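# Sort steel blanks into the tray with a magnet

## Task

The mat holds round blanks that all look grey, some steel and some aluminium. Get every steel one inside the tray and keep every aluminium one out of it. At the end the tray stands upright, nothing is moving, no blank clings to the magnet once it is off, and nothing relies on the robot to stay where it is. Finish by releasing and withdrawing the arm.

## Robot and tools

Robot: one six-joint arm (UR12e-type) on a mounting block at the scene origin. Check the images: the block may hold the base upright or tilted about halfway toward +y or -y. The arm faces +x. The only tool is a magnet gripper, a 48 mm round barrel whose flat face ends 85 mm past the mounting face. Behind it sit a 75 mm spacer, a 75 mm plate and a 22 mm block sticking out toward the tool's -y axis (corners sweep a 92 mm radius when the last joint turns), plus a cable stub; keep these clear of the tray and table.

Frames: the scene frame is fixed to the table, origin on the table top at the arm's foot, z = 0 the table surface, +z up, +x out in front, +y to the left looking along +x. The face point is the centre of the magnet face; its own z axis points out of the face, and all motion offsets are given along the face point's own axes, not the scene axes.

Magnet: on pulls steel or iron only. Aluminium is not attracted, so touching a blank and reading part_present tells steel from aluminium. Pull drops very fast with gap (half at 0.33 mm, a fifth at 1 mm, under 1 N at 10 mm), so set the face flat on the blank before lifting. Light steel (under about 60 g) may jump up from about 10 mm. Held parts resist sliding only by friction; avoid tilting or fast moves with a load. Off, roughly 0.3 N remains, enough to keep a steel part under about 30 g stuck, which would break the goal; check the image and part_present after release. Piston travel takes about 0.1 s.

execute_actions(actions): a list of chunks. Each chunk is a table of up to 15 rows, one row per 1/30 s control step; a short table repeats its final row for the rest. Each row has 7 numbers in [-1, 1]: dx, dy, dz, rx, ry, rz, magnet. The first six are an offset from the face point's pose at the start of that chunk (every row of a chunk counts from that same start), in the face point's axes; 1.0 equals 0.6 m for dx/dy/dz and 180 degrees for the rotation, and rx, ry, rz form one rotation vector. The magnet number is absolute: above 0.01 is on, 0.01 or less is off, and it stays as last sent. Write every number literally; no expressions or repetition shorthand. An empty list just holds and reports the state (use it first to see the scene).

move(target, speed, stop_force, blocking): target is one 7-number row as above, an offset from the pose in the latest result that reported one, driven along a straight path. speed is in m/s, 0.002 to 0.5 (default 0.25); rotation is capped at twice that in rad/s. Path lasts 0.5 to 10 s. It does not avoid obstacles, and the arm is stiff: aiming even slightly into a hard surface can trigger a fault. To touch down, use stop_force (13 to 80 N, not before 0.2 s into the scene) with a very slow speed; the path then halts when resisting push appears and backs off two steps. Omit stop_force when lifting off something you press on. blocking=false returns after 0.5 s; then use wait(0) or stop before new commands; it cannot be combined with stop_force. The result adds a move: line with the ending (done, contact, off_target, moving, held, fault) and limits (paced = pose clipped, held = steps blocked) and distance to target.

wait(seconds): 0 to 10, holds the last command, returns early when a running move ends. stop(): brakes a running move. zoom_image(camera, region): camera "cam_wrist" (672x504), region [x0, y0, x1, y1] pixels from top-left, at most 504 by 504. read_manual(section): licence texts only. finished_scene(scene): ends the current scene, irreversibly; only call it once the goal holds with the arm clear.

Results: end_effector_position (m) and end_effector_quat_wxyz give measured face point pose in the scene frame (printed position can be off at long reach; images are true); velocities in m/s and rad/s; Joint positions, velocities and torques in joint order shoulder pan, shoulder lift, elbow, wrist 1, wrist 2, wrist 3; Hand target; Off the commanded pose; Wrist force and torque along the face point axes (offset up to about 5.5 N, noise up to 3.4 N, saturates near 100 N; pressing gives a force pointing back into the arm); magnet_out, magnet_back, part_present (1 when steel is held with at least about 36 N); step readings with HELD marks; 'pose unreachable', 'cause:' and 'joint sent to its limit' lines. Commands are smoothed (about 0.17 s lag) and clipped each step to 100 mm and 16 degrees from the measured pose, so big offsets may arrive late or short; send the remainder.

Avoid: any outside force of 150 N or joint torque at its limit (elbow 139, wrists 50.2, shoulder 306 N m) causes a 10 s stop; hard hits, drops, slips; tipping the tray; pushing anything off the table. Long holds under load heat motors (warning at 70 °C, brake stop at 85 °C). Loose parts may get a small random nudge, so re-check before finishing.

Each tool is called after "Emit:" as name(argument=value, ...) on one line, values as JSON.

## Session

Emit:
execute_actions(actions=[])

Scene clock: 0.00 s.
end_effector_position=(+0.6339, +0.2755, +0.2457) magnet_out=0 magnet_back=1 part_present=0 end_effector_quat_wxyz=(+0.158, -0.138, +0.946, -0.247) end_effector_velocity=(+0.000, -0.001, -0.001) end_effector_angular_velocity=(+0.000, +0.001, -0.001)
Joint positions: [-0.203 -1.63   2.303 -2.563 -1.194  2.833]
Joint velocities: [ 0.     0.002  0.    -0.    -0.     0.   ]
Joint torques (N m, as the arm reports them, + toward a larger angle): no reading
Motor temperatures (°C, as the motors report them): [30 29 29 35 36 36]
Wrist force (N, on the end effector, along its own x y z axes, offset not removed): no reading
Wrist torque (N m, same axes, about the end effector's origin, offset not removed): no reading
Hand target: +0.634, +0.276, +0.246; +0.158, -0.138, +0.946, -0.247
camera_calibration (this result's frames):
cam_wrist: T_world_to_cam=[[-0.913894, -0.306148, -0.266592, 0.734151], [-0.219332, 0.924978, -0.310338, 0.013176], [0.341601, -0.225144, -0.912479, 0.149588], [0, 0, 0, 1]] pos_world=[0.622726, 0.24625, 0.336304]

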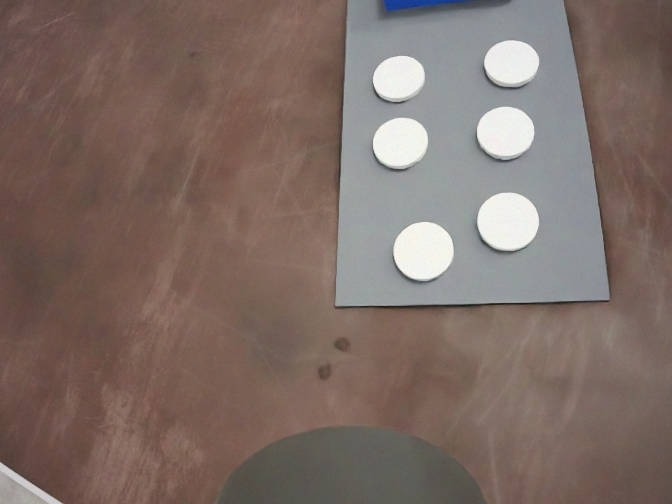

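Emit:
move(target=[0,0,0,-0.047,0.214,0.572,0], speed=0.4)

Emit:
move(target=[-0.42,0.03,-0.3,0,0,0,0])

Scene clock: 9.77 s.
end_effector_position=(+0.6338, +0.2753, +0.2457) magnet_out=0 magnet_back=1 part_present=0 end_effector_quat_wxyz=(+0.000, +0.706, +0.708, -0.001) end_effector_velocity=(+0.000, +0.000, +0.000) end_effector_angular_velocity=(+0.005, -0.004, -0.013)
Joint positions: [-0.321 -1.531  2.126 -1.832 -0.84   4.229]
Joint velocities: [-0.001 -0.     0.002 -0.002  0.006  0.012]
Joint torques (N m, as the arm reports them, + toward a larger angle): [-52.67 -27.62 -29.78  -5.96   2.58   3.18]
Motor temperatures (°C, as the motors report them): [30 29 29 35 36 36]
Wrist force (N, on the end effector, along its own x y z axes, offset not removed): [-1.9 -0.9 1.7]
Wrist torque (N m, same axes, about the end effector's origin, offset not removed): [-0.09 0.07 0.17]
Hand target: +0.634, +0.275, +0.246; +0.000, +0.706, +0.708, -0.001
Off the commanded pose: 0.000 m, 0 deg.
move: done
camera_calibration (this result's frames):
cam_wrist: T_world_to_cam=[[0.043996, 0.998907, -0.0157651, -0.294001], [0.975679, -0.0395703, 0.215602, -0.607768], [0.214743, -0.0248673, -0.976354, 0.19044], [0, 0, 0, 1]] pos_world=[0.565026, 0.274366, 0.312339]

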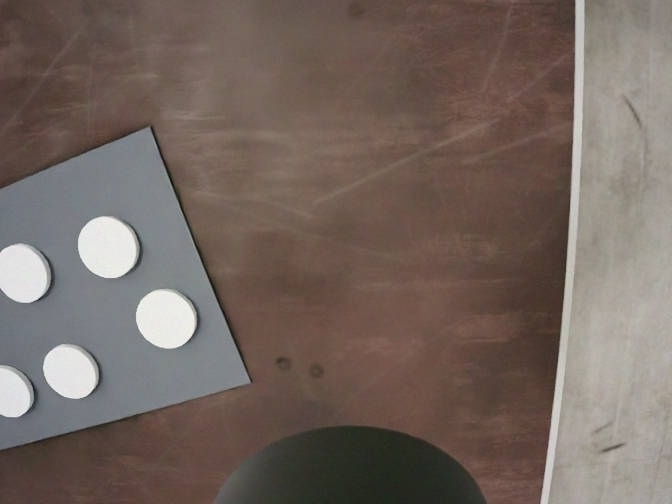

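Scene clock: 11.70 s.
end_effector_position=(+0.6528, +0.0236, +0.4259) magnet_out=0 magnet_back=1 part_present=0 end_effector_quat_wxyz=(+0.000, +0.706, +0.708, -0.001) end_effector_velocity=(+0.001, -0.001, +0.002) end_effector_angular_velocity=(+0.001, -0.002, -0.001)
Joint positions: [-0.701 -1.321  1.928 -1.586 -1.014  3.804]
Joint velocities: [-0.002  0.002 -0.003  0.001  0.001 -0.   ]
Joint torques (N m, as the arm reports them, + toward a larger angle): [-66.04  -3.8  -50.09  -1.65  -2.46  -1.44]
Motor temperatures (°C, as the motors report them): [30 29 29 35 36 36]
Wrist force (N, on the end effector, along its own x y z axes, offset not removed): [-0.5 2.5 0.6]
Wrist torque (N m, same axes, about the end effector's origin, offset not removed): [0.31 -0.10 0.26]
Hand target: +0.653, +0.023, +0.426; +0.000, +0.706, +0.708, -0.001
Off the commanded pose: 0.000 m, 0 deg.
move: done
camera_calibration (this result's frames):
cam_wrist: T_world_to_cam=[[0.0442704, 0.998884, -0.0164442, -0.0404392], [0.975704, -0.0396958, 0.215468, -0.67507], [0.214575, -0.0255835, -0.976372, 0.356238], [0, 0, 0, 1]] pos_world=[0.584019, 0.0227104, 0.492612]

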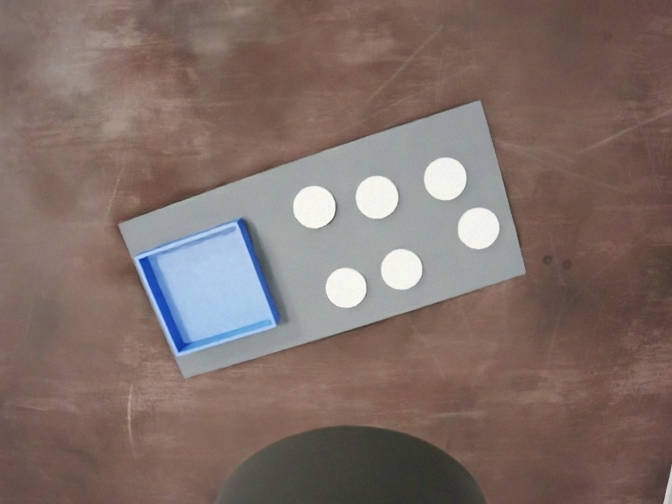

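Emit:
move(target=[-0.008,0.125,0.66,0,0,0,1])

Emit:
move(target=[0,0,0.03,0,0,0,1], speed=0.03)

Emit:
move(target=[0,0,-0.03,0,0,0,1])

Scene clock: 17.37 s.
end_effector_position=(+0.7275, +0.0184, +0.0297) magnet_out=1 magnet_back=0 part_present=0 end_effector_quat_wxyz=(+0.000, +0.706, +0.708, -0.001) end_effector_velocity=(+0.001, +0.001, -0.001) end_effector_angular_velocity=(-0.002, -0.002, +0.001)
Joint positions: [-0.311 -0.91   2.085 -2.42  -0.837  4.242]
Joint velocities: [ 0.002  0.001 -0.001 -0.005 -0.     0.004]
Joint torques (N m, as the arm reports them, + toward a larger angle): [-33.32 -36.95 -34.15  -6.63   2.79   2.06]
Motor temperatures (°C, as the motors report them): [30 29 29 35 36 36]
Wrist force (N, on the end effector, along its own x y z axes, offset not removed): [0.6 -0.9 -0.9]
Wrist torque (N m, same axes, about the end effector's origin, offset not removed): [0.10 -0.20 0.08]
Hand target: +0.728, +0.018, +0.029; +0.000, +0.706, +0.708, -0.001
Off the commanded pose: 0.000 m, 0 deg.
move: done
camera_calibration (this result's frames):
cam_wrist: T_world_to_cam=[[0.0439533, 0.99891, -0.0156997, -0.0448841], [0.975693, -0.039544, 0.215545, -0.662772], [0.214689, -0.024792, -0.976368, -0.0468238], [0, 0, 0, 1]] pos_world=[0.658688, 0.0174656, 0.0964351]

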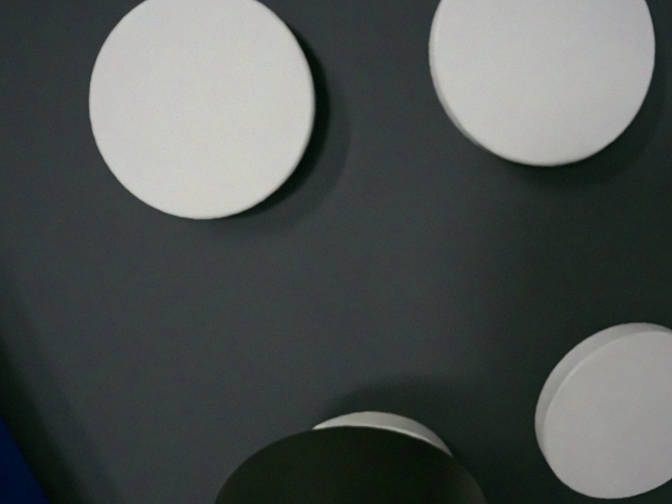

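Scene clock: 18.33 s.
end_effector_position=(+0.7275, +0.0184, +0.0120) magnet_out=1 magnet_back=0 part_present=1 end_effector_quat_wxyz=(+0.000, +0.706, +0.708, -0.001) end_effector_velocity=(-0.000, -0.000, -0.003) end_effector_angular_velocity=(+0.001, +0.000, -0.001)
Joint positions: [-0.294 -0.887  2.086 -2.459 -0.832  4.264]
Joint velocities: [ 0.003  0.005  0.    -0.006  0.001  0.004]
Joint torques (N m, as the arm reports them, + toward a larger angle): [-42.33 -42.29 -17.93  -6.19   3.1    1.8 ]
Motor temperatures (°C, as the motors report them): [30 29 29 35 36 36]
Wrist force (N, on the end effector, along its own x y z axes, offset not removed): [-0.9 -1.2 -2.0]
Wrist torque (N m, same axes, about the end effector's origin, offset not removed): [0.02 -0.07 0.13]
Hand target: +0.727, +0.018, +0.012; +0.000, +0.706, +0.708, -0.001
Off the commanded pose: 0.000 m, 0 deg.
move: done
camera_calibration (this result's frames):
cam_wrist: T_world_to_cam=[[0.043933, 0.998912, -0.0156531, -0.045128], [0.9757, -0.039535, 0.215513, -0.658934], [0.21466, -0.0247409, -0.976375, -0.0640962], [0, 0, 0, 1]] pos_world=[0.658663, 0.0174421, 0.0787206]

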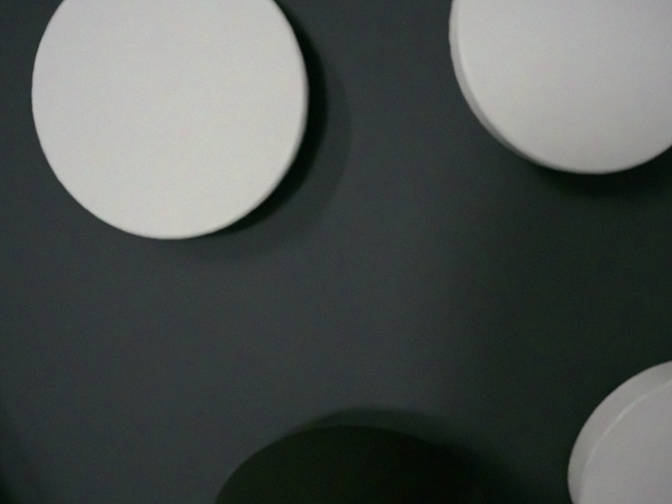

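Scene clock: 19.17 s.
end_effector_position=(+0.7275, +0.0184, +0.0297) magnet_out=1 magnet_back=0 part_present=1 end_effector_quat_wxyz=(+0.000, +0.706, +0.708, -0.001) end_effector_velocity=(+0.000, +0.000, +0.003) end_effector_angular_velocity=(-0.000, +0.000, -0.001)
Joint positions: [-0.311 -0.91   2.085 -2.42  -0.837  4.242]
Joint velocities: [-0.002 -0.004 -0.     0.007 -0.001 -0.002]
Joint torques (N m, as the arm reports them, + toward a larger angle): [-69.95 -60.38 -32.63  -0.86  -2.96  -1.17]
Motor temperatures (°C, as the motors report them): [30 29 29 35 36 36]
Wrist force (N, on the end effector, along its own x y z axes, offset not removed): [-0.3 -4.6 -1.8]
Wrist torque (N m, same axes, about the end effector's origin, offset not removed): [-0.38 0.01 0.13]
Hand target: +0.727, +0.018, +0.030; +0.000, +0.706, +0.708, -0.001
Off the commanded pose: 0.000 m, 0 deg.
move: done
camera_calibration (this result's frames):
cam_wrist: T_world_to_cam=[[0.0439684, 0.99891, -0.015692, -0.0448931], [0.975695, -0.0395607, 0.215534, -0.662755], [0.214678, -0.0247873, -0.97637, -0.0468192], [0, 0, 0, 1]] pos_world=[0.658671, 0.0174646, 0.0964286]

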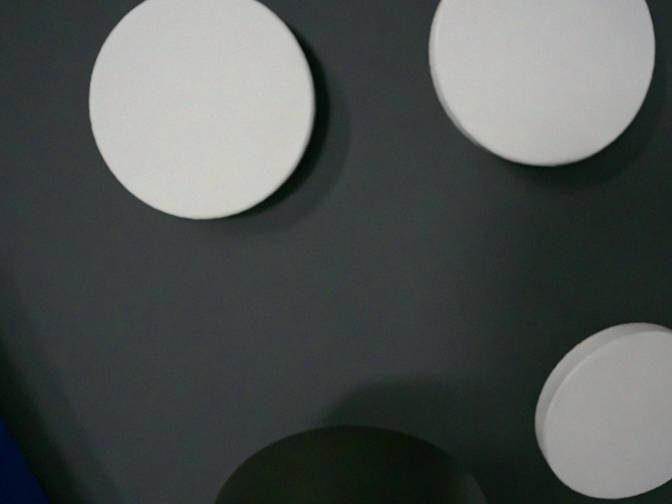

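Emit:
move(target=[0,0,-0.03,0,0,0,1])

Emit:
move(target=[-0.234,0.016,0,0,0,0,1])

Emit:
move(target=[0,0,0.054,0,0,0,1], speed=0.009, stop_force=13)

Emit:
execute_actions(actions=[[[0,0,0,0,0,0,0]]])

Emit:
move(target=[0,0,-0.05,0,0,0,0])

Emit:
move(target=[0.195,-0.155,0,0,0,0,0])

Scene clock: 24.43 s.
end_effector_position=(+0.7275, +0.0184, +0.0475) magnet_out=1 magnet_back=0 part_present=1 end_effector_quat_wxyz=(+0.000, +0.706, +0.708, -0.001) end_effector_velocity=(+0.000, +0.000, +0.003) end_effector_angular_velocity=(-0.001, -0.000, +0.003)
Joint positions: [-0.327 -0.933  2.082 -2.381 -0.842  4.221]
Joint velocities: [-0.002 -0.004 -0.001  0.005 -0.001 -0.005]
Joint torques (N m, as the arm reports them, + toward a larger angle): [-70.65 -58.17 -33.52  -0.75  -3.73  -2.74]
Motor temperatures (°C, as the motors report them): [30 29 29 35 36 36]
Wrist force (N, on the end effector, along its own x y z axes, offset not removed): [-2.7 -1.5 2.0]
Wrist torque (N m, same axes, about the end effector's origin, offset not removed): [-0.06 0.19 0.23]
Hand target: +0.727, +0.018, +0.048; +0.000, +0.706, +0.708, -0.001
Off the commanded pose: 0.000 m, 0 deg.
move: done
camera_calibration (this result's frames):
cam_wrist: T_world_to_cam=[[0.0439908, 0.998908, -0.0157365, -0.0446518], [0.975687, -0.0395722, 0.215567, -0.666588], [0.214709, -0.0248368, -0.976362, -0.0295367], [0, 0, 0, 1]] pos_world=[0.658687, 0.0174911, 0.114153]

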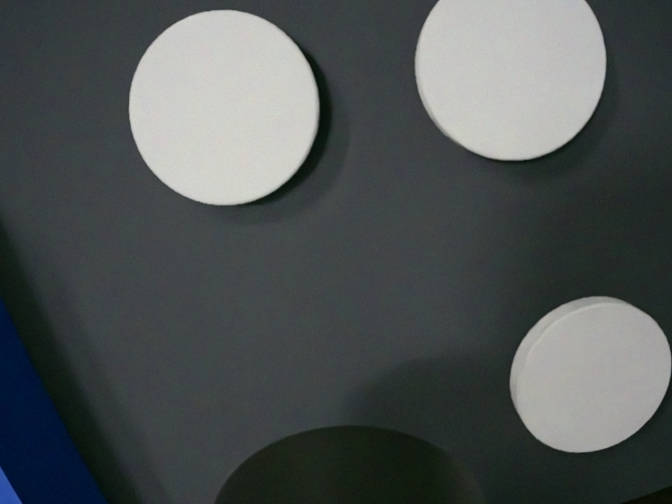

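Scene clock: 25.67 s.
end_effector_position=(+0.7375, -0.1218, +0.0477) magnet_out=1 magnet_back=0 part_present=1 end_effector_quat_wxyz=(+0.000, +0.706, +0.708, -0.001) end_effector_velocity=(+0.000, -0.003, -0.001) end_effector_angular_velocity=(+0.000, +0.001, -0.003)
Joint positions: [-0.446 -0.759  1.997 -2.376 -0.887  4.077]
Joint velocities: [-0.002  0.005 -0.003  0.001 -0.001  0.   ]
Joint torques (N m, as the arm reports them, + toward a larger angle): [-78.24 -35.32 -34.81  -1.47  -3.21  -2.04]
Motor temperatures (°C, as the motors report them): [30 29 29 35 36 36]
Wrist force (N, on the end effector, along its own x y z axes, offset not removed): [-2.2 1.5 -1.1]
Wrist torque (N m, same axes, about the end effector's origin, offset not removed): [0.36 0.16 0.13]
Hand target: +0.738, -0.122, +0.048; +0.000, +0.706, +0.708, -0.001
Off the commanded pose: 0.000 m, 0 deg.
move: done
camera_calibration (this result's frames):
cam_wrist: T_world_to_cam=[[0.0440565, 0.998901, -0.0159726, 0.0949783], [0.975687, -0.0395856, 0.215566, -0.681927], [0.214697, -0.0250814, -0.976359, -0.0349602], [0, 0, 0, 1]] pos_world=[0.668668, -0.122745, 0.114383]

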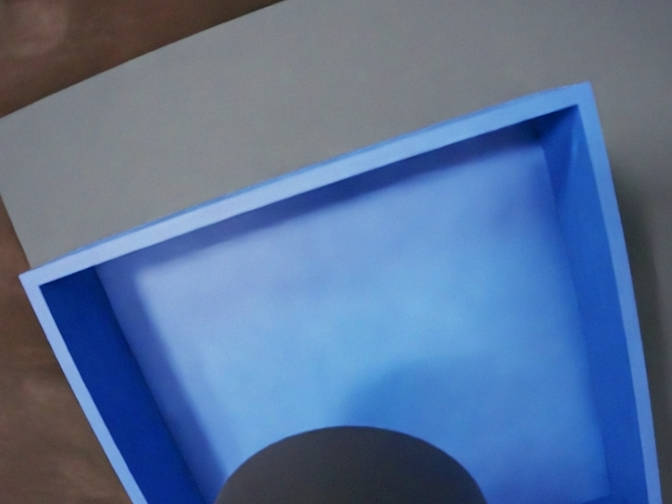

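Scene clock: 29.50 s.
end_effector_position=(+0.7374, -0.1219, +0.0155) magnet_out=1 magnet_back=0 part_present=1 end_effector_quat_wxyz=(+0.000, +0.706, +0.708, -0.001) end_effector_velocity=(+0.000, +0.000, -0.002) end_effector_angular_velocity=(+0.000, -0.001, +0.000)
Joint positions: [-0.418 -0.72   1.999 -2.438 -0.876  4.109]
Joint velocities: [ 0.002  0.002  0.    -0.005  0.002  0.003]
Joint torques (N m, as the arm reports them, + toward a larger angle): [-50.2  -44.08 -19.3   -6.5    2.54   3.07]
Motor temperatures (°C, as the motors report them): [30 29 29 35 36 36]
Wrist force (N, on the end effector, along its own x y z axes, offset not removed): [0.4 -1.3 0.2]
Wrist torque (N m, same axes, about the end effector's origin, offset not removed): [0.04 -0.11 0.04]
Hand target: +0.737, -0.122, +0.015; +0.000, +0.706, +0.708, -0.001
Off the commanded pose: 0.000 m, 0 deg.
move: done
camera_calibration (this result's frames):
cam_wrist: T_world_to_cam=[[0.0440372, 0.998903, -0.0159144, 0.0945231], [0.975688, -0.0395795, 0.21556, -0.674966], [0.214693, -0.0250201, -0.976361, -0.0663298], [0, 0, 0, 1]] pos_world=[0.668634, -0.122794, 0.082238]

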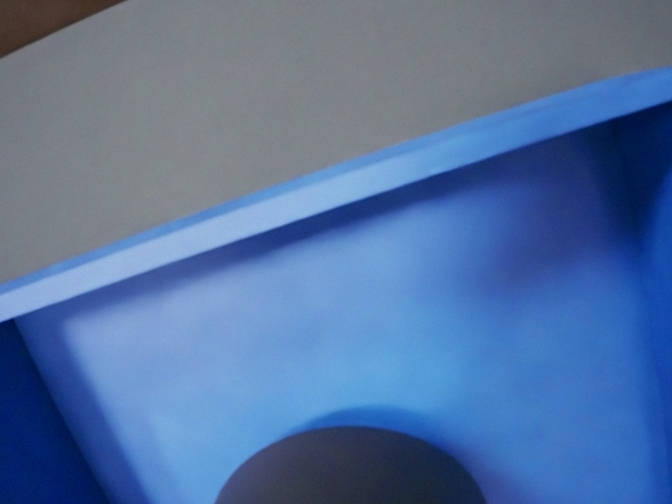

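Scene clock: 30.00 s.
end_effector_position=(+0.7374, -0.1219, +0.0154) magnet_out=0 magnet_back=1 part_present=0 end_effector_quat_wxyz=(+0.000, +0.706, +0.708, -0.001) end_effector_velocity=(+0.000, +0.000, +0.000) end_effector_angular_velocity=(+0.000, -0.000, -0.001)
Joint positions: [-0.418 -0.72   1.999 -2.438 -0.876  4.109]
Joint velocities: [-0.    -0.001 -0.     0.001  0.     0.001]
Joint torques (N m, as the arm reports them, + toward a larger angle): [-65.55 -61.34 -21.35  -1.39   0.87  -0.84]
Motor temperatures (°C, as the motors report them): [30 29 29 35 36 36]
Wrist force (N, on the end effector, along its own x y z axes, offset not removed): [-0.7 -2.9 -3.4]
Wrist torque (N m, same axes, about the end effector's origin, offset not removed): [-0.28 0.03 0.14]
Hand target: +0.737, -0.122, +0.016; +0.000, +0.706, +0.708, -0.001
Off the commanded pose: 0.000 m, 0 deg.
Step readings (end_effector_position):
0: (+0.7374, -0.1219, +0.0155)
1: (+0.7374, -0.1219, +0.0155)
2: (+0.7374, -0.1219, +0.0154)
4: (+0.7374, -0.1219, +0.0154)
8: (+0.7374, -0.1219, +0.0154)
15: end_effector_position above
camera_calibration (this result's frames):
cam_wrist: T_world_to_cam=[[0.0440652, 0.998902, -0.0158976, 0.0944988], [0.975692, -0.0396111, 0.215535, -0.674938], [0.214669, -0.0250088, -0.976367, -0.0664117], [0, 0, 0, 1]] pos_world=[0.668625, -0.122791, 0.0821333]

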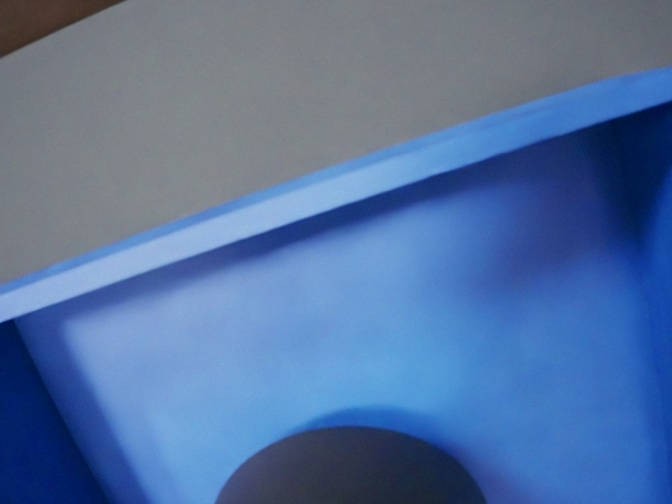

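Scene clock: 30.90 s.
end_effector_position=(+0.7375, -0.1218, +0.0452) magnet_out=0 magnet_back=1 part_present=0 end_effector_quat_wxyz=(+0.000, +0.706, +0.708, -0.001) end_effector_velocity=(+0.001, +0.001, +0.003) end_effector_angular_velocity=(-0.000, -0.001, +0.002)
Joint positions: [-0.444 -0.756  1.997 -2.381 -0.886  4.079]
Joint velocities: [-0.002 -0.004 -0.     0.005 -0.    -0.003]
Joint torques (N m, as the arm reports them, + toward a larger angle): [-82.09 -61.75 -34.93  -1.93  -3.26  -0.98]
Motor temperatures (°C, as the motors report them): [30 29 29 35 36 36]
Wrist force (N, on the end effector, along its own x y z axes, offset not removed): [0.2 -3.7 -0.2]
Wrist torque (N m, same axes, about the end effector's origin, offset not removed): [-0.25 -0.25 0.17]
Hand target: +0.737, -0.122, +0.045; +0.000, +0.706, +0.708, -0.001
Off the commanded pose: 0.000 m, 0 deg.
move: done
camera_calibration (this result's frames):
cam_wrist: T_world_to_cam=[[0.0441029, 0.9989, -0.0159574, 0.0949075], [0.975687, -0.0396346, 0.215556, -0.68137], [0.214686, -0.0250761, -0.976361, -0.0374021], [0, 0, 0, 1]] pos_world=[0.668648, -0.122747, 0.11187]

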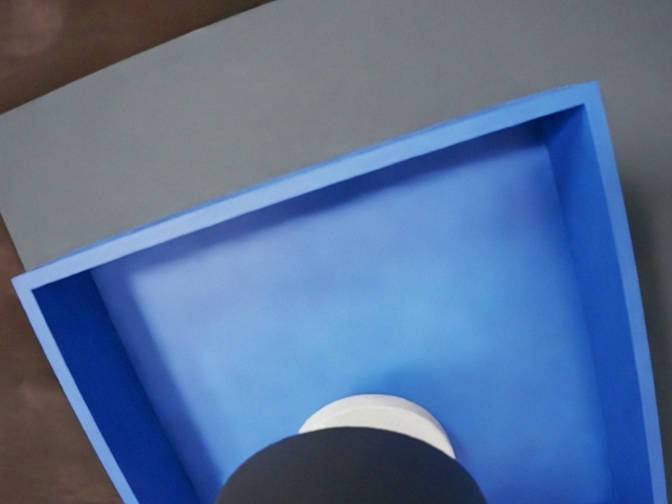

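Scene clock: 32.20 s.
end_effector_position=(+0.6443, -0.0053, +0.0451) magnet_out=0 magnet_back=1 part_present=0 end_effector_quat_wxyz=(+0.000, +0.706, +0.708, -0.001) end_effector_velocity=(-0.001, +0.002, +0.001) end_effector_angular_velocity=(+0.000, -0.000, +0.000)
Joint positions: [-0.395 -0.966  2.236 -2.446 -0.867  4.137]
Joint velocities: [ 0.    -0.004  0.003  0.001  0.     0.   ]
Joint torques (N m, as the arm reports them, + toward a larger angle): [-34.68 -46.83 -16.84  -3.67   2.56   2.65]
Motor temperatures (°C, as the motors report them): [30 29 29 35 36 36]
Wrist force (N, on the end effector, along its own x y z axes, offset not removed): [-2.4 2.5 -1.2]
Wrist torque (N m, same axes, about the end effector's origin, offset not removed): [0.31 0.13 0.10]
Hand target: +0.644, -0.005, +0.045; +0.000, +0.706, +0.708, -0.001
Off the commanded pose: 0.000 m, 0 deg.
move: done
camera_calibration (this result's frames):
cam_wrist: T_world_to_cam=[[0.0440044, 0.998905, -0.0158974, -0.0173084], [0.975675, -0.0395494, 0.215626, -0.585824], [0.214761, -0.0249992, -0.976347, -0.0146224], [0, 0, 0, 1]] pos_world=[0.575476, -0.00624512, 0.111767]

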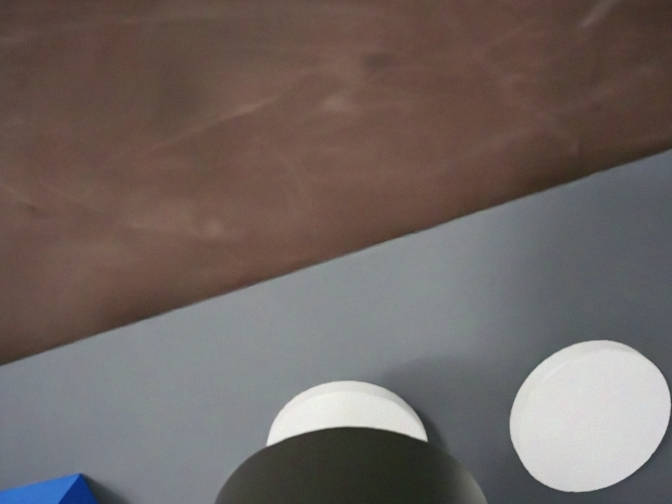

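Emit:
move(target=[0,-0.006,0.0555,0,0,0,1], speed=0.04)

Emit:
move(target=[0,0,-0.03,0,0,0,1])

Scene clock: 40.30 s.
end_effector_position=(+0.6407, -0.0054, +0.0121) magnet_out=1 magnet_back=0 part_present=0 end_effector_quat_wxyz=(+0.000, +0.706, +0.708, -0.001) end_effector_velocity=(+0.000, +0.000, -0.002) end_effector_angular_velocity=(-0.000, -0.001, -0.001)
Joint positions: [-0.363 -0.918  2.246 -2.53  -0.855  4.176]
Joint velocities: [ 0.003  0.003  0.001 -0.007  0.001  0.005]
Joint torques (N m, as the arm reports them, + toward a larger angle): [-40.3  -26.27 -16.55  -6.86   3.27   3.17]
Motor temperatures (°C, as the motors report them): [30 29 29 35 36 36]
Wrist force (N, on the end effector, along its own x y z axes, offset not removed): [-1.8 -3.5 -0.4]
Wrist torque (N m, same axes, about the end effector's origin, offset not removed): [-0.25 0.17 0.10]
Hand target: +0.641, -0.005, +0.012; +0.000, +0.706, +0.708, -0.001
Off the commanded pose: 0.000 m, 0 deg.
move: done
camera_calibration (this result's frames):
cam_wrist: T_world_to_cam=[[0.0439682, 0.998908, -0.0158126, -0.0175977], [0.975684, -0.0395332, 0.215587, -0.575189], [0.214727, -0.0249071, -0.976357, -0.046071], [0, 0, 0, 1]] pos_world=[0.571869, -0.0063081, 0.0787435]

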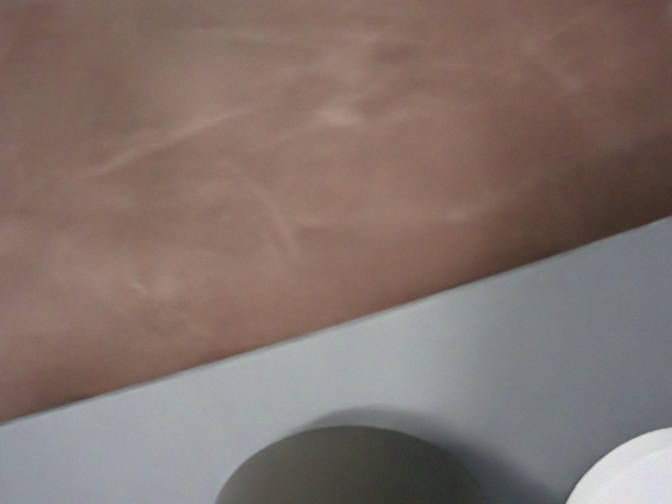

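Scene clock: 41.13 s.
end_effector_position=(+0.6407, -0.0054, +0.0298) magnet_out=1 magnet_back=0 part_present=0 end_effector_quat_wxyz=(+0.000, +0.706, +0.708, -0.001) end_effector_velocity=(-0.000, -0.000, +0.003) end_effector_angular_velocity=(-0.000, +0.001, +0.001)
Joint positions: [-0.382 -0.945  2.245 -2.486 -0.862  4.154]
Joint velocities: [-0.003 -0.004 -0.     0.007 -0.002 -0.004]
Joint torques (N m, as the arm reports them, + toward a larger angle): [-68.68 -51.06 -31.04  -1.5   -3.62  -0.97]
Motor temperatures (°C, as the motors report them): [30 29 29 35 36 36]
Wrist force (N, on the end effector, along its own x y z axes, offset not removed): [-1.9 -3.4 0.8]
Wrist torque (N m, same axes, about the end effector's origin, offset not removed): [-0.29 0.13 0.15]
Hand target: +0.641, -0.005, +0.030; +0.000, +0.706, +0.708, -0.001
Off the commanded pose: 0.000 m, 0 deg.
move: done
camera_calibration (this result's frames):
cam_wrist: T_world_to_cam=[[0.0440058, 0.998905, -0.01586, -0.0173616], [0.975677, -0.0395592, 0.215614, -0.579012], [0.21475, -0.0249625, -0.97635, -0.0287947], [0, 0, 0, 1]] pos_world=[0.571877, -0.00628142, 0.0964538]

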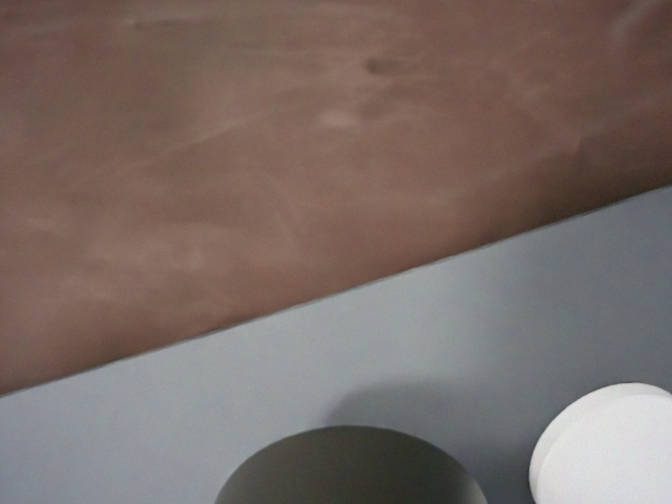

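Emit:
move(target=[0.102,-0.011,0,0,0,0,1])

Emit:
move(target=[0,0,0.03,0,0,0,1], speed=0.03)

Emit:
move(target=[0,0,-0.03,0,0,0,1])

Scene clock: 43.83 s.
end_effector_position=(+0.6339, +0.0556, +0.0297) magnet_out=1 magnet_back=0 part_present=0 end_effector_quat_wxyz=(+0.000, +0.706, +0.708, -0.001) end_effector_velocity=(-0.000, +0.003, +0.000) end_effector_angular_velocity=(-0.001, -0.001, +0.001)
Joint positions: [-0.321 -1.03   2.275 -2.481 -0.84   4.229]
Joint velocities: [ 0.003 -0.004  0.001 -0.     0.001  0.004]
Joint torques (N m, as the arm reports them, + toward a larger angle): [-34.13 -49.19 -16.14  -0.96   3.2    1.35]
Motor temperatures (°C, as the motors report them): [30 29 29 35 36 36]
Wrist force (N, on the end effector, along its own x y z axes, offset not removed): [0.0 -1.8 0.3]
Wrist torque (N m, same axes, about the end effector's origin, offset not removed): [-0.04 -0.16 0.25]
Hand target: +0.634, +0.056, +0.030; +0.000, +0.706, +0.708, -0.001
Off the commanded pose: 0.000 m, 0 deg.
move: done
camera_calibration (this result's frames):
cam_wrist: T_world_to_cam=[[0.0439563, 0.99891, -0.0157167, -0.0779656], [0.975679, -0.0395418, 0.215607, -0.569972], [0.21475, -0.0248117, -0.976354, -0.0259236], [0, 0, 0, 1]] pos_world=[0.565104, 0.0546997, 0.0963541]

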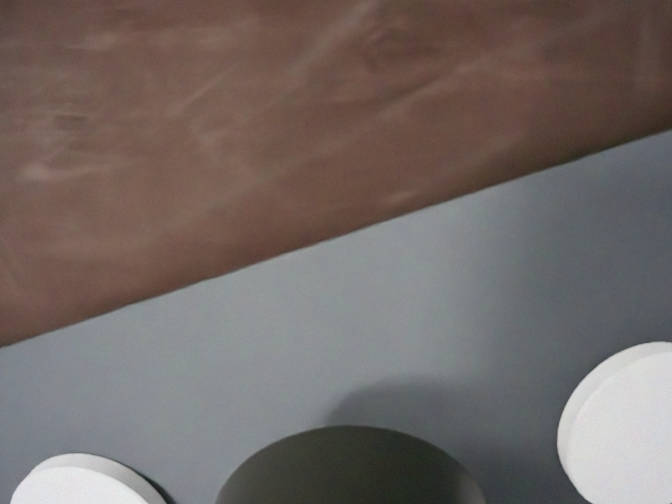

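Scene clock: 44.80 s.
end_effector_position=(+0.6339, +0.0556, +0.0120) magnet_out=1 magnet_back=0 part_present=1 end_effector_quat_wxyz=(+0.000, +0.706, +0.708, -0.001) end_effector_velocity=(-0.001, -0.001, -0.004) end_effector_angular_velocity=(-0.000, +0.002, -0.004)
Joint positions: [-0.302 -1.002  2.277 -2.528 -0.834  4.253]
Joint velocities: [ 0.003  0.007  0.    -0.007 -0.     0.006]
Joint torques (N m, as the arm reports them, + toward a larger angle): [-32.68 -27.34 -15.66  -6.21   2.93   2.67]
Motor temperatures (°C, as the motors report them): [30 29 29 35 36 36]
Wrist force (N, on the end effector, along its own x y z axes, offset not removed): [-2.4 -2.9 -3.4]
Wrist torque (N m, same axes, about the end effector's origin, offset not removed): [-0.27 0.02 0.15]
Hand target: +0.634, +0.056, +0.012; +0.000, +0.706, +0.708, -0.001
Off the commanded pose: 0.000 m, 0 deg.
move: done
camera_calibration (this result's frames):
cam_wrist: T_world_to_cam=[[0.0439296, 0.998912, -0.0156606, -0.0782096], [0.975689, -0.0395287, 0.215568, -0.566133], [0.214714, -0.0247496, -0.976363, -0.0431953], [0, 0, 0, 1]] pos_world=[0.56508, 0.054677, 0.0786408]

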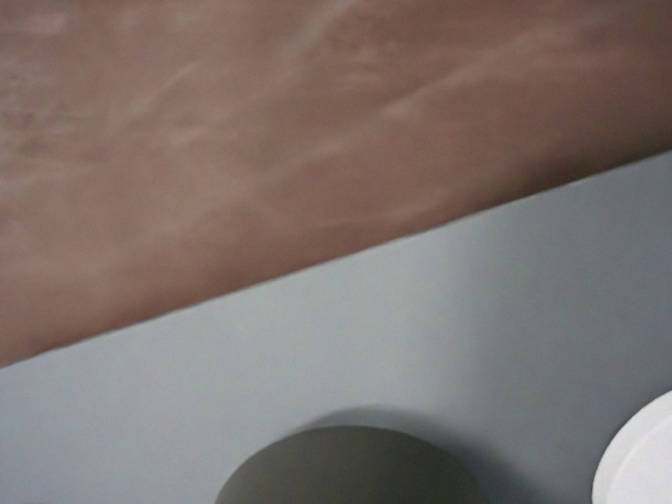

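Scene clock: 45.63 s.
end_effector_position=(+0.6339, +0.0556, +0.0297) magnet_out=1 magnet_back=0 part_present=1 end_effector_quat_wxyz=(+0.000, +0.706, +0.708, -0.001) end_effector_velocity=(-0.000, +0.000, +0.003) end_effector_angular_velocity=(-0.001, +0.001, +0.001)
Joint positions: [-0.321 -1.03   2.275 -2.481 -0.84   4.229]
Joint velocities: [-0.002 -0.005 -0.001  0.008 -0.002 -0.004]
Joint torques (N m, as the arm reports them, + toward a larger angle): [-65.26 -44.63 -32.39  -0.86  -3.06  -1.56]
Motor temperatures (°C, as the motors report them): [30 29 29 35 36 36]
Wrist force (N, on the end effector, along its own x y z axes, offset not removed): [-1.7 -0.5 -3.1]
Wrist torque (N m, same axes, about the end effector's origin, offset not removed): [0.04 0.08 0.16]
Hand target: +0.634, +0.056, +0.030; +0.000, +0.706, +0.708, -0.001
Off the commanded pose: 0.000 m, 0 deg.
move: done
camera_calibration (this result's frames):
cam_wrist: T_world_to_cam=[[0.0439673, 0.998909, -0.0157109, -0.0779741], [0.97568, -0.0395538, 0.215603, -0.569956], [0.214747, -0.0248083, -0.976355, -0.0259222], [0, 0, 0, 1]] pos_world=[0.565089, 0.054702, 0.09635]

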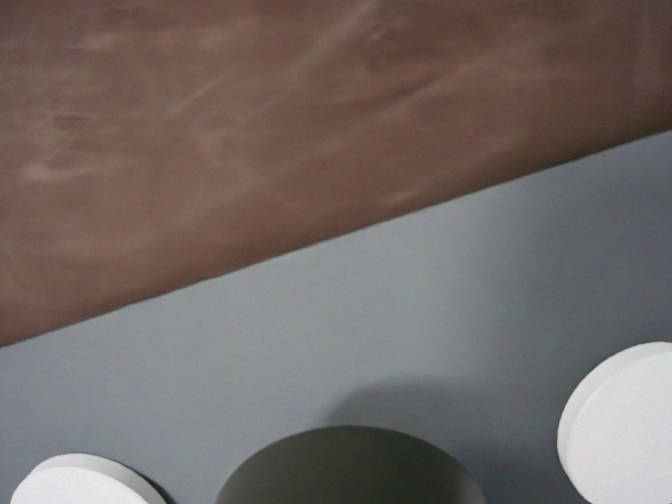

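To (.695,-.102), then E (.705,.077).

Emit:
move(target=[0,0,-0.03,0,0,0,1])

Emit:
move(target=[-0.263,0.101,0,0,0,0,1])

Emit:
move(target=[0,0,0.054,0,0,0,1], speed=0.009, stop_force=13)

Emit:
execute_actions(actions=[[[0,0,0,0,0,0,0]]])

Emit:
move(target=[0,0,-0.05,0,0,0,0])

Emit:
move(target=[0.298,0.018,0,0,0,0,0])

Emit:
move(target=[0,0,0.0545,0,0,0,1], speed=0.04)

Emit:
move(target=[0,0,-0.03,0,0,0,1])

Scene clock: 51.13 s.
end_effector_position=(+0.6339, +0.0557, +0.0474) magnet_out=1 magnet_back=0 part_present=1 end_effector_quat_wxyz=(+0.000, +0.706, +0.708, -0.001) end_effector_velocity=(+0.000, +0.000, +0.002) end_effector_angular_velocity=(+0.001, -0.000, -0.001)
Joint positions: [-0.341 -1.058  2.273 -2.435 -0.847  4.204]
Joint velocities: [-0.003 -0.004 -0.001  0.007 -0.    -0.003]
Joint torques (N m, as the arm reports them, + toward a larger angle): [-69.11 -47.78 -32.68  -0.9   -2.92  -1.31]
Motor temperatures (°C, as the motors report them): [30 29 29 35 36 36]
Wrist force (N, on the end effector, along its own x y z axes, offset not removed): [-3.8 -2.7 0.7]
Wrist torque (N m, same axes, about the end effector's origin, offset not removed): [-0.15 0.35 0.20]
Hand target: +0.634, +0.056, +0.048; +0.000, +0.706, +0.708, -0.001
Off the commanded pose: 0.000 m, 0 deg.
move: done
camera_calibration (this result's frames):
cam_wrist: T_world_to_cam=[[0.0439942, 0.998907, -0.0157656, -0.0777335], [0.975669, -0.0395672, 0.215649, -0.573788], [0.214789, -0.0248693, -0.976344, -0.0086415], [0, 0, 0, 1]] pos_world=[0.565103, 0.0547305, 0.114074]

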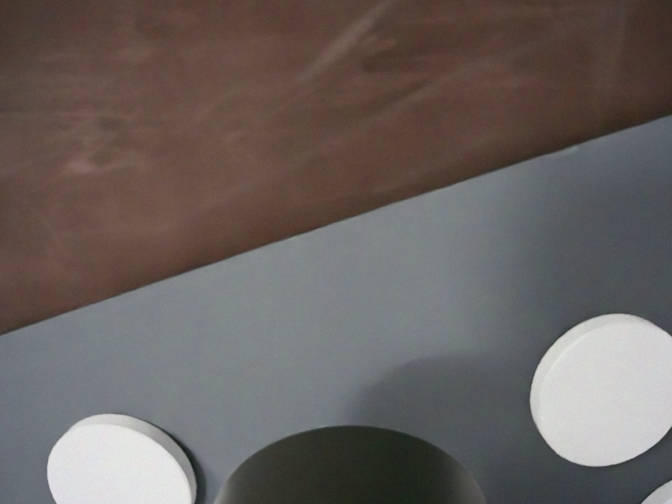

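Scene clock: 52.50 s.
end_effector_position=(+0.6948, -0.1018, +0.0476) magnet_out=1 magnet_back=0 part_present=1 end_effector_quat_wxyz=(+0.000, +0.706, +0.708, -0.001) end_effector_velocity=(+0.002, -0.002, +0.000) end_effector_angular_velocity=(-0.001, -0.000, +0.001)
Joint positions: [-0.456 -0.811  2.092 -2.411 -0.892  4.065]
Joint velocities: [-0.001  0.003 -0.004  0.    -0.001 -0.001]
Joint torques (N m, as the arm reports them, + toward a larger angle): [-75.86 -34.17 -34.73  -1.12  -3.01  -1.97]
Motor temperatures (°C, as the motors report them): [30 29 29 35 36 36]
Wrist force (N, on the end effector, along its own x y z axes, offset not removed): [-2.1 -0.1 2.7]
Wrist torque (N m, same axes, about the end effector's origin, offset not removed): [0.07 0.09 0.28]
Hand target: +0.695, -0.102, +0.048; +0.000, +0.706, +0.708, -0.001
Off the commanded pose: 0.000 m, 0 deg.
move: done
camera_calibration (this result's frames):
cam_wrist: T_world_to_cam=[[0.0440579, 0.998901, -0.0159918, 0.0768724], [0.975671, -0.039581, 0.215638, -0.639512], [0.214768, -0.0251033, -0.976342, -0.025467], [0, 0, 0, 1]] pos_world=[0.626036, -0.10274, 0.114268]

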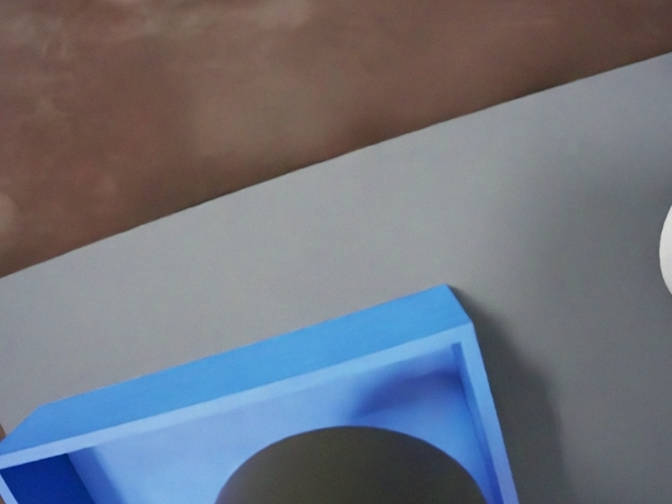

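Scene clock: 55.03 s.
end_effector_position=(+0.6949, -0.1018, +0.0283) magnet_out=1 magnet_back=0 part_present=1 end_effector_quat_wxyz=(+0.000, +0.706, +0.708, -0.001) end_effector_velocity=(-0.000, +0.000, +0.003) end_effector_angular_velocity=(+0.002, +0.001, +0.001)
Joint positions: [-0.438 -0.786  2.093 -2.451 -0.884  4.086]
Joint velocities: [-0.003 -0.004  0.     0.008  0.    -0.005]
Joint torques (N m, as the arm reports them, + toward a larger angle): [-64.41 -45.85 -13.91  -0.13  -1.79  -1.85]
Motor temperatures (°C, as the motors report them): [30 29 29 35 36 36]
Wrist force (N, on the end effector, along its own x y z axes, offset not removed): [1.6 -7.4 -25.5]
Wrist torque (N m, same axes, about the end effector's origin, offset not removed): [0.61 -0.42 0.29]
Hand target: +0.695, -0.102, +0.029; +0.000, +0.706, +0.708, -0.001
Off the commanded pose: 0.013 m, 0 deg.
move: contact
camera_calibration (this result's frames):
cam_wrist: T_world_to_cam=[[0.0439853, 0.998906, -0.0159068, 0.0765717], [0.975642, -0.0395249, 0.215777, -0.635408], [0.214912, -0.0250104, -0.976313, -0.0443554], [0, 0, 0, 1]] pos_world=[0.626095, -0.102712, 0.0950198]

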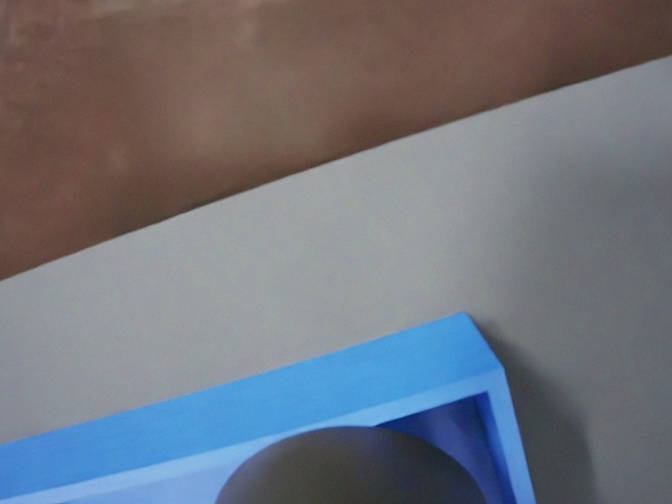

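Scene clock: 55.53 s.
end_effector_position=(+0.6949, -0.1018, +0.0285) magnet_out=0 magnet_back=1 part_present=0 end_effector_quat_wxyz=(+0.000, +0.706, +0.708, -0.001) end_effector_velocity=(+0.000, +0.001, +0.000) end_effector_angular_velocity=(+0.001, -0.000, -0.001)
Joint positions: [-0.439 -0.786  2.093 -2.451 -0.884  4.085]
Joint velocities: [ 0.    -0.001  0.     0.001  0.001  0.001]
Joint torques (N m, as the arm reports them, + toward a larger angle): [-31.91 -26.87 -15.71  -5.79   2.19   2.32]
Motor temperatures (°C, as the motors report them): [30 29 29 35 36 36]
Wrist force (N, on the end effector, along its own x y z axes, offset not removed): [1.3 -8.2 -24.2]
Wrist torque (N m, same axes, about the end effector's origin, offset not removed): [0.36 -0.23 0.22]
Hand target: +0.695, -0.102, +0.028; +0.000, +0.706, +0.708, -0.001
Off the commanded pose: 0.000 m, 0 deg.
Step readings (end_effector_position):
0: (+0.6949, -0.1018, +0.0283)
1: (+0.6949, -0.1018, +0.0284)
2: (+0.6949, -0.1018, +0.0285)
4: (+0.6949, -0.1018, +0.0284)
8: (+0.6949, -0.1018, +0.0284)
15: end_effector_position above
camera_calibration (this result's frames):
cam_wrist: T_world_to_cam=[[0.0439737, 0.998905, -0.015976, 0.0766179], [0.975633, -0.0394974, 0.215826, -0.635424], [0.214959, -0.0250774, -0.976301, -0.0442889], [0, 0, 0, 1]] pos_world=[0.626092, -0.102742, 0.0951258]

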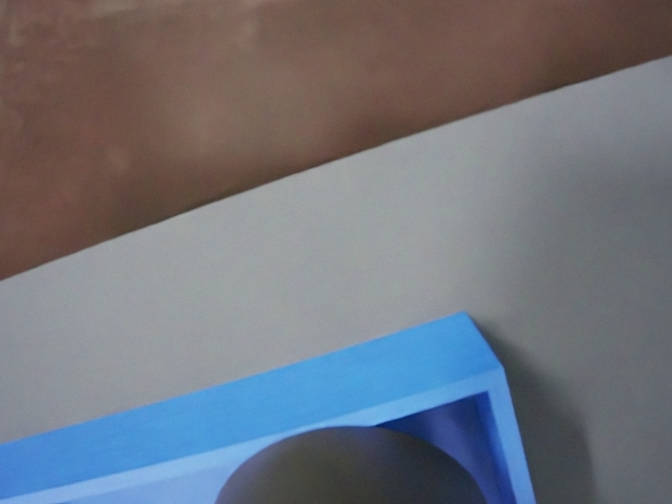

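Scene clock: 56.43 s.
end_effector_position=(+0.6949, -0.1018, +0.0582) magnet_out=0 magnet_back=1 part_present=0 end_effector_quat_wxyz=(+0.000, +0.706, +0.708, -0.001) end_effector_velocity=(+0.000, +0.000, +0.003) end_effector_angular_velocity=(+0.000, -0.000, -0.002)
Joint positions: [-0.466 -0.824  2.09  -2.389 -0.896  4.054]
Joint velocities: [-0.002 -0.003 -0.001  0.005 -0.    -0.001]
Joint torques (N m, as the arm reports them, + toward a larger angle): [-76.11 -55.81 -34.76  -1.88  -2.83  -1.88]
Motor temperatures (°C, as the motors report them): [30 29 29 35 36 36]
Wrist force (N, on the end effector, along its own x y z axes, offset not removed): [-0.2 -0.8 -0.4]
Wrist torque (N m, same axes, about the end effector's origin, offset not removed): [-0.06 -0.18 0.01]
Hand target: +0.695, -0.102, +0.058; +0.000, +0.706, +0.708, -0.001
Off the commanded pose: 0.000 m, 0 deg.
move: done
camera_calibration (this result's frames):
cam_wrist: T_world_to_cam=[[0.0440188, 0.998902, -0.0160371, 0.0770254], [0.975628, -0.0395279, 0.215842, -0.641852], [0.214971, -0.0251474, -0.976297, -0.0152798], [0, 0, 0, 1]] pos_world=[0.626103, -0.102696, 0.124857]

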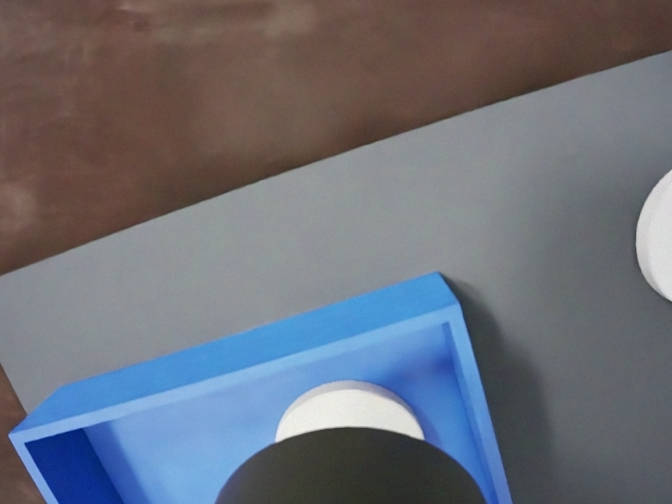

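Scene clock: 57.83 s.
end_effector_position=(+0.7051, +0.0771, +0.0579) magnet_out=0 magnet_back=1 part_present=0 end_effector_quat_wxyz=(+0.000, +0.706, +0.708, -0.001) end_effector_velocity=(+0.001, +0.003, +0.001) end_effector_angular_velocity=(-0.001, -0.002, +0.003)
Joint positions: [-0.292 -1.034  2.137 -2.365 -0.831  4.266]
Joint velocities: [ 0.003 -0.005 -0.    -0.     0.     0.002]
Joint torques (N m, as the arm reports them, + toward a larger angle): [-37.01 -49.77 -21.3   -0.93   2.7    2.4 ]
Motor temperatures (°C, as the motors report them): [30 29 29 35 36 36]
Wrist force (N, on the end effector, along its own x y z axes, offset not removed): [1.0 -0.4 -0.6]
Wrist torque (N m, same axes, about the end effector's origin, offset not removed): [0.09 -0.30 0.16]
Hand target: +0.705, +0.077, +0.058; +0.000, +0.706, +0.708, -0.001
Off the commanded pose: 0.000 m, 0 deg.
move: done
camera_calibration (this result's frames):
cam_wrist: T_world_to_cam=[[0.0439156, 0.998912, -0.015665, -0.102029], [0.975628, -0.039507, 0.215844, -0.644633], [0.21499, -0.0247622, -0.976302, -0.0133291], [0, 0, 0, 1]] pos_world=[0.636269, 0.0761203, 0.124529]

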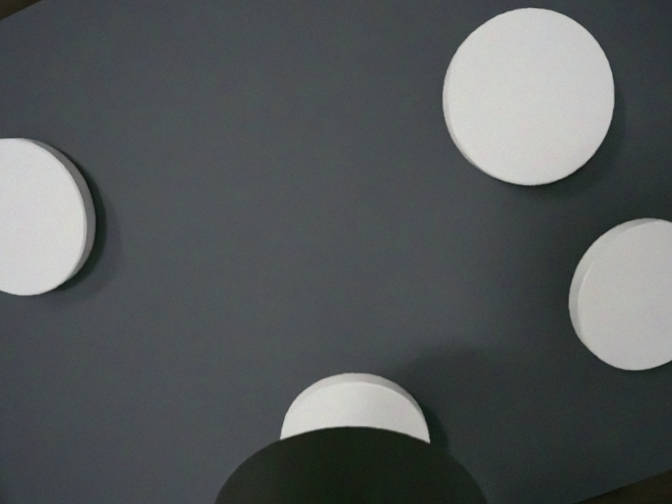

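Scene clock: 59.07 s.
end_effector_position=(+0.7051, +0.0770, +0.0254) magnet_out=1 magnet_back=0 part_present=0 end_effector_quat_wxyz=(+0.000, +0.706, +0.708, -0.001) end_effector_velocity=(+0.001, +0.001, -0.001) end_effector_angular_velocity=(-0.002, -0.002, +0.003)
Joint positions: [-0.26  -0.99   2.142 -2.442 -0.822  4.307]
Joint velocities: [ 0.003  0.002  0.    -0.008 -0.     0.003]
Joint torques (N m, as the arm reports them, + toward a larger angle): [-45.05 -26.77 -17.25  -5.83   3.     2.  ]
Motor temperatures (°C, as the motors report them): [30 29 29 35 36 36]
Wrist force (N, on the end effector, along its own x y z axes, offset not removed): [-1.7 -1.8 -1.4]
Wrist torque (N m, same axes, about the end effector's origin, offset not removed): [-0.09 0.10 0.19]
Hand target: +0.705, +0.077, +0.025; +0.000, +0.706, +0.708, -0.001
Off the commanded pose: 0.000 m, 0 deg.
move: done
camera_calibration (this result's frames):
cam_wrist: T_world_to_cam=[[0.043884, 0.998915, -0.0155858, -0.102479], [0.975638, -0.0394943, 0.215803, -0.637608], [0.214953, -0.0246764, -0.976313, -0.0449673], [0, 0, 0, 1]] pos_world=[0.636238, 0.0760768, 0.0920984]

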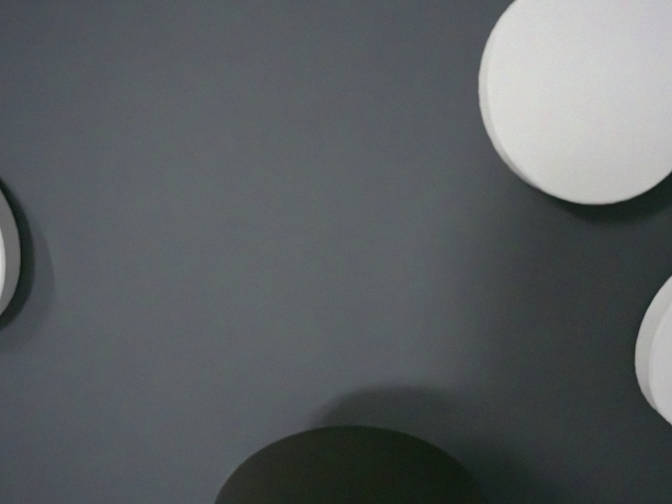

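Scene clock: 59.90 s.
end_effector_position=(+0.7051, +0.0770, +0.0431) magnet_out=1 magnet_back=0 part_present=0 end_effector_quat_wxyz=(+0.000, +0.706, +0.708, -0.001) end_effector_velocity=(-0.000, -0.000, +0.002) end_effector_angular_velocity=(+0.001, +0.001, -0.000)
Joint positions: [-0.278 -1.014  2.14  -2.4   -0.827  4.284]
Joint velocities: [-0.003 -0.003 -0.001  0.007 -0.    -0.004]
Joint torques (N m, as the arm reports them, + toward a larger angle): [-73.   -52.12 -33.06  -1.39  -2.95  -1.17]
Motor temperatures (°C, as the motors report them): [30 29 29 35 36 36]
Wrist force (N, on the end effector, along its own x y z axes, offset not removed): [-0.9 -0.4 0.5]
Wrist torque (N m, same axes, about the end effector's origin, offset not removed): [0.13 0.06 0.11]
Hand target: +0.705, +0.077, +0.043; +0.000, +0.706, +0.708, -0.001
Off the commanded pose: 0.000 m, 0 deg.
move: done
camera_calibration (this result's frames):
cam_wrist: T_world_to_cam=[[0.0439168, 0.998913, -0.015629, -0.102243], [0.97563, -0.0395162, 0.215834, -0.641432], [0.214982, -0.0247269, -0.976305, -0.0276936], [0, 0, 0, 1]] pos_world=[0.636244, 0.0760999, 0.109808]

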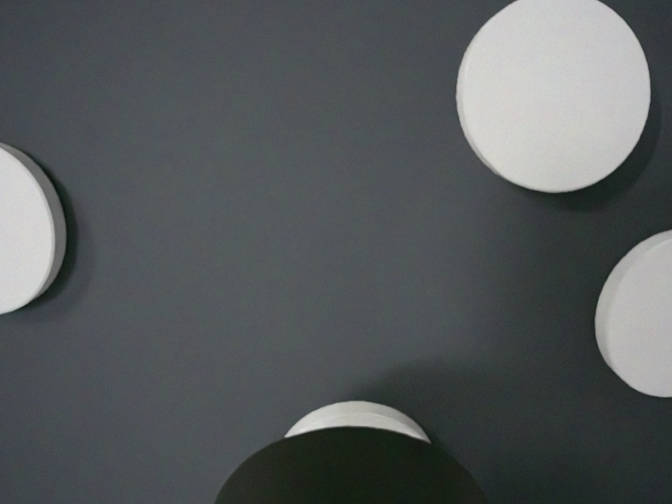

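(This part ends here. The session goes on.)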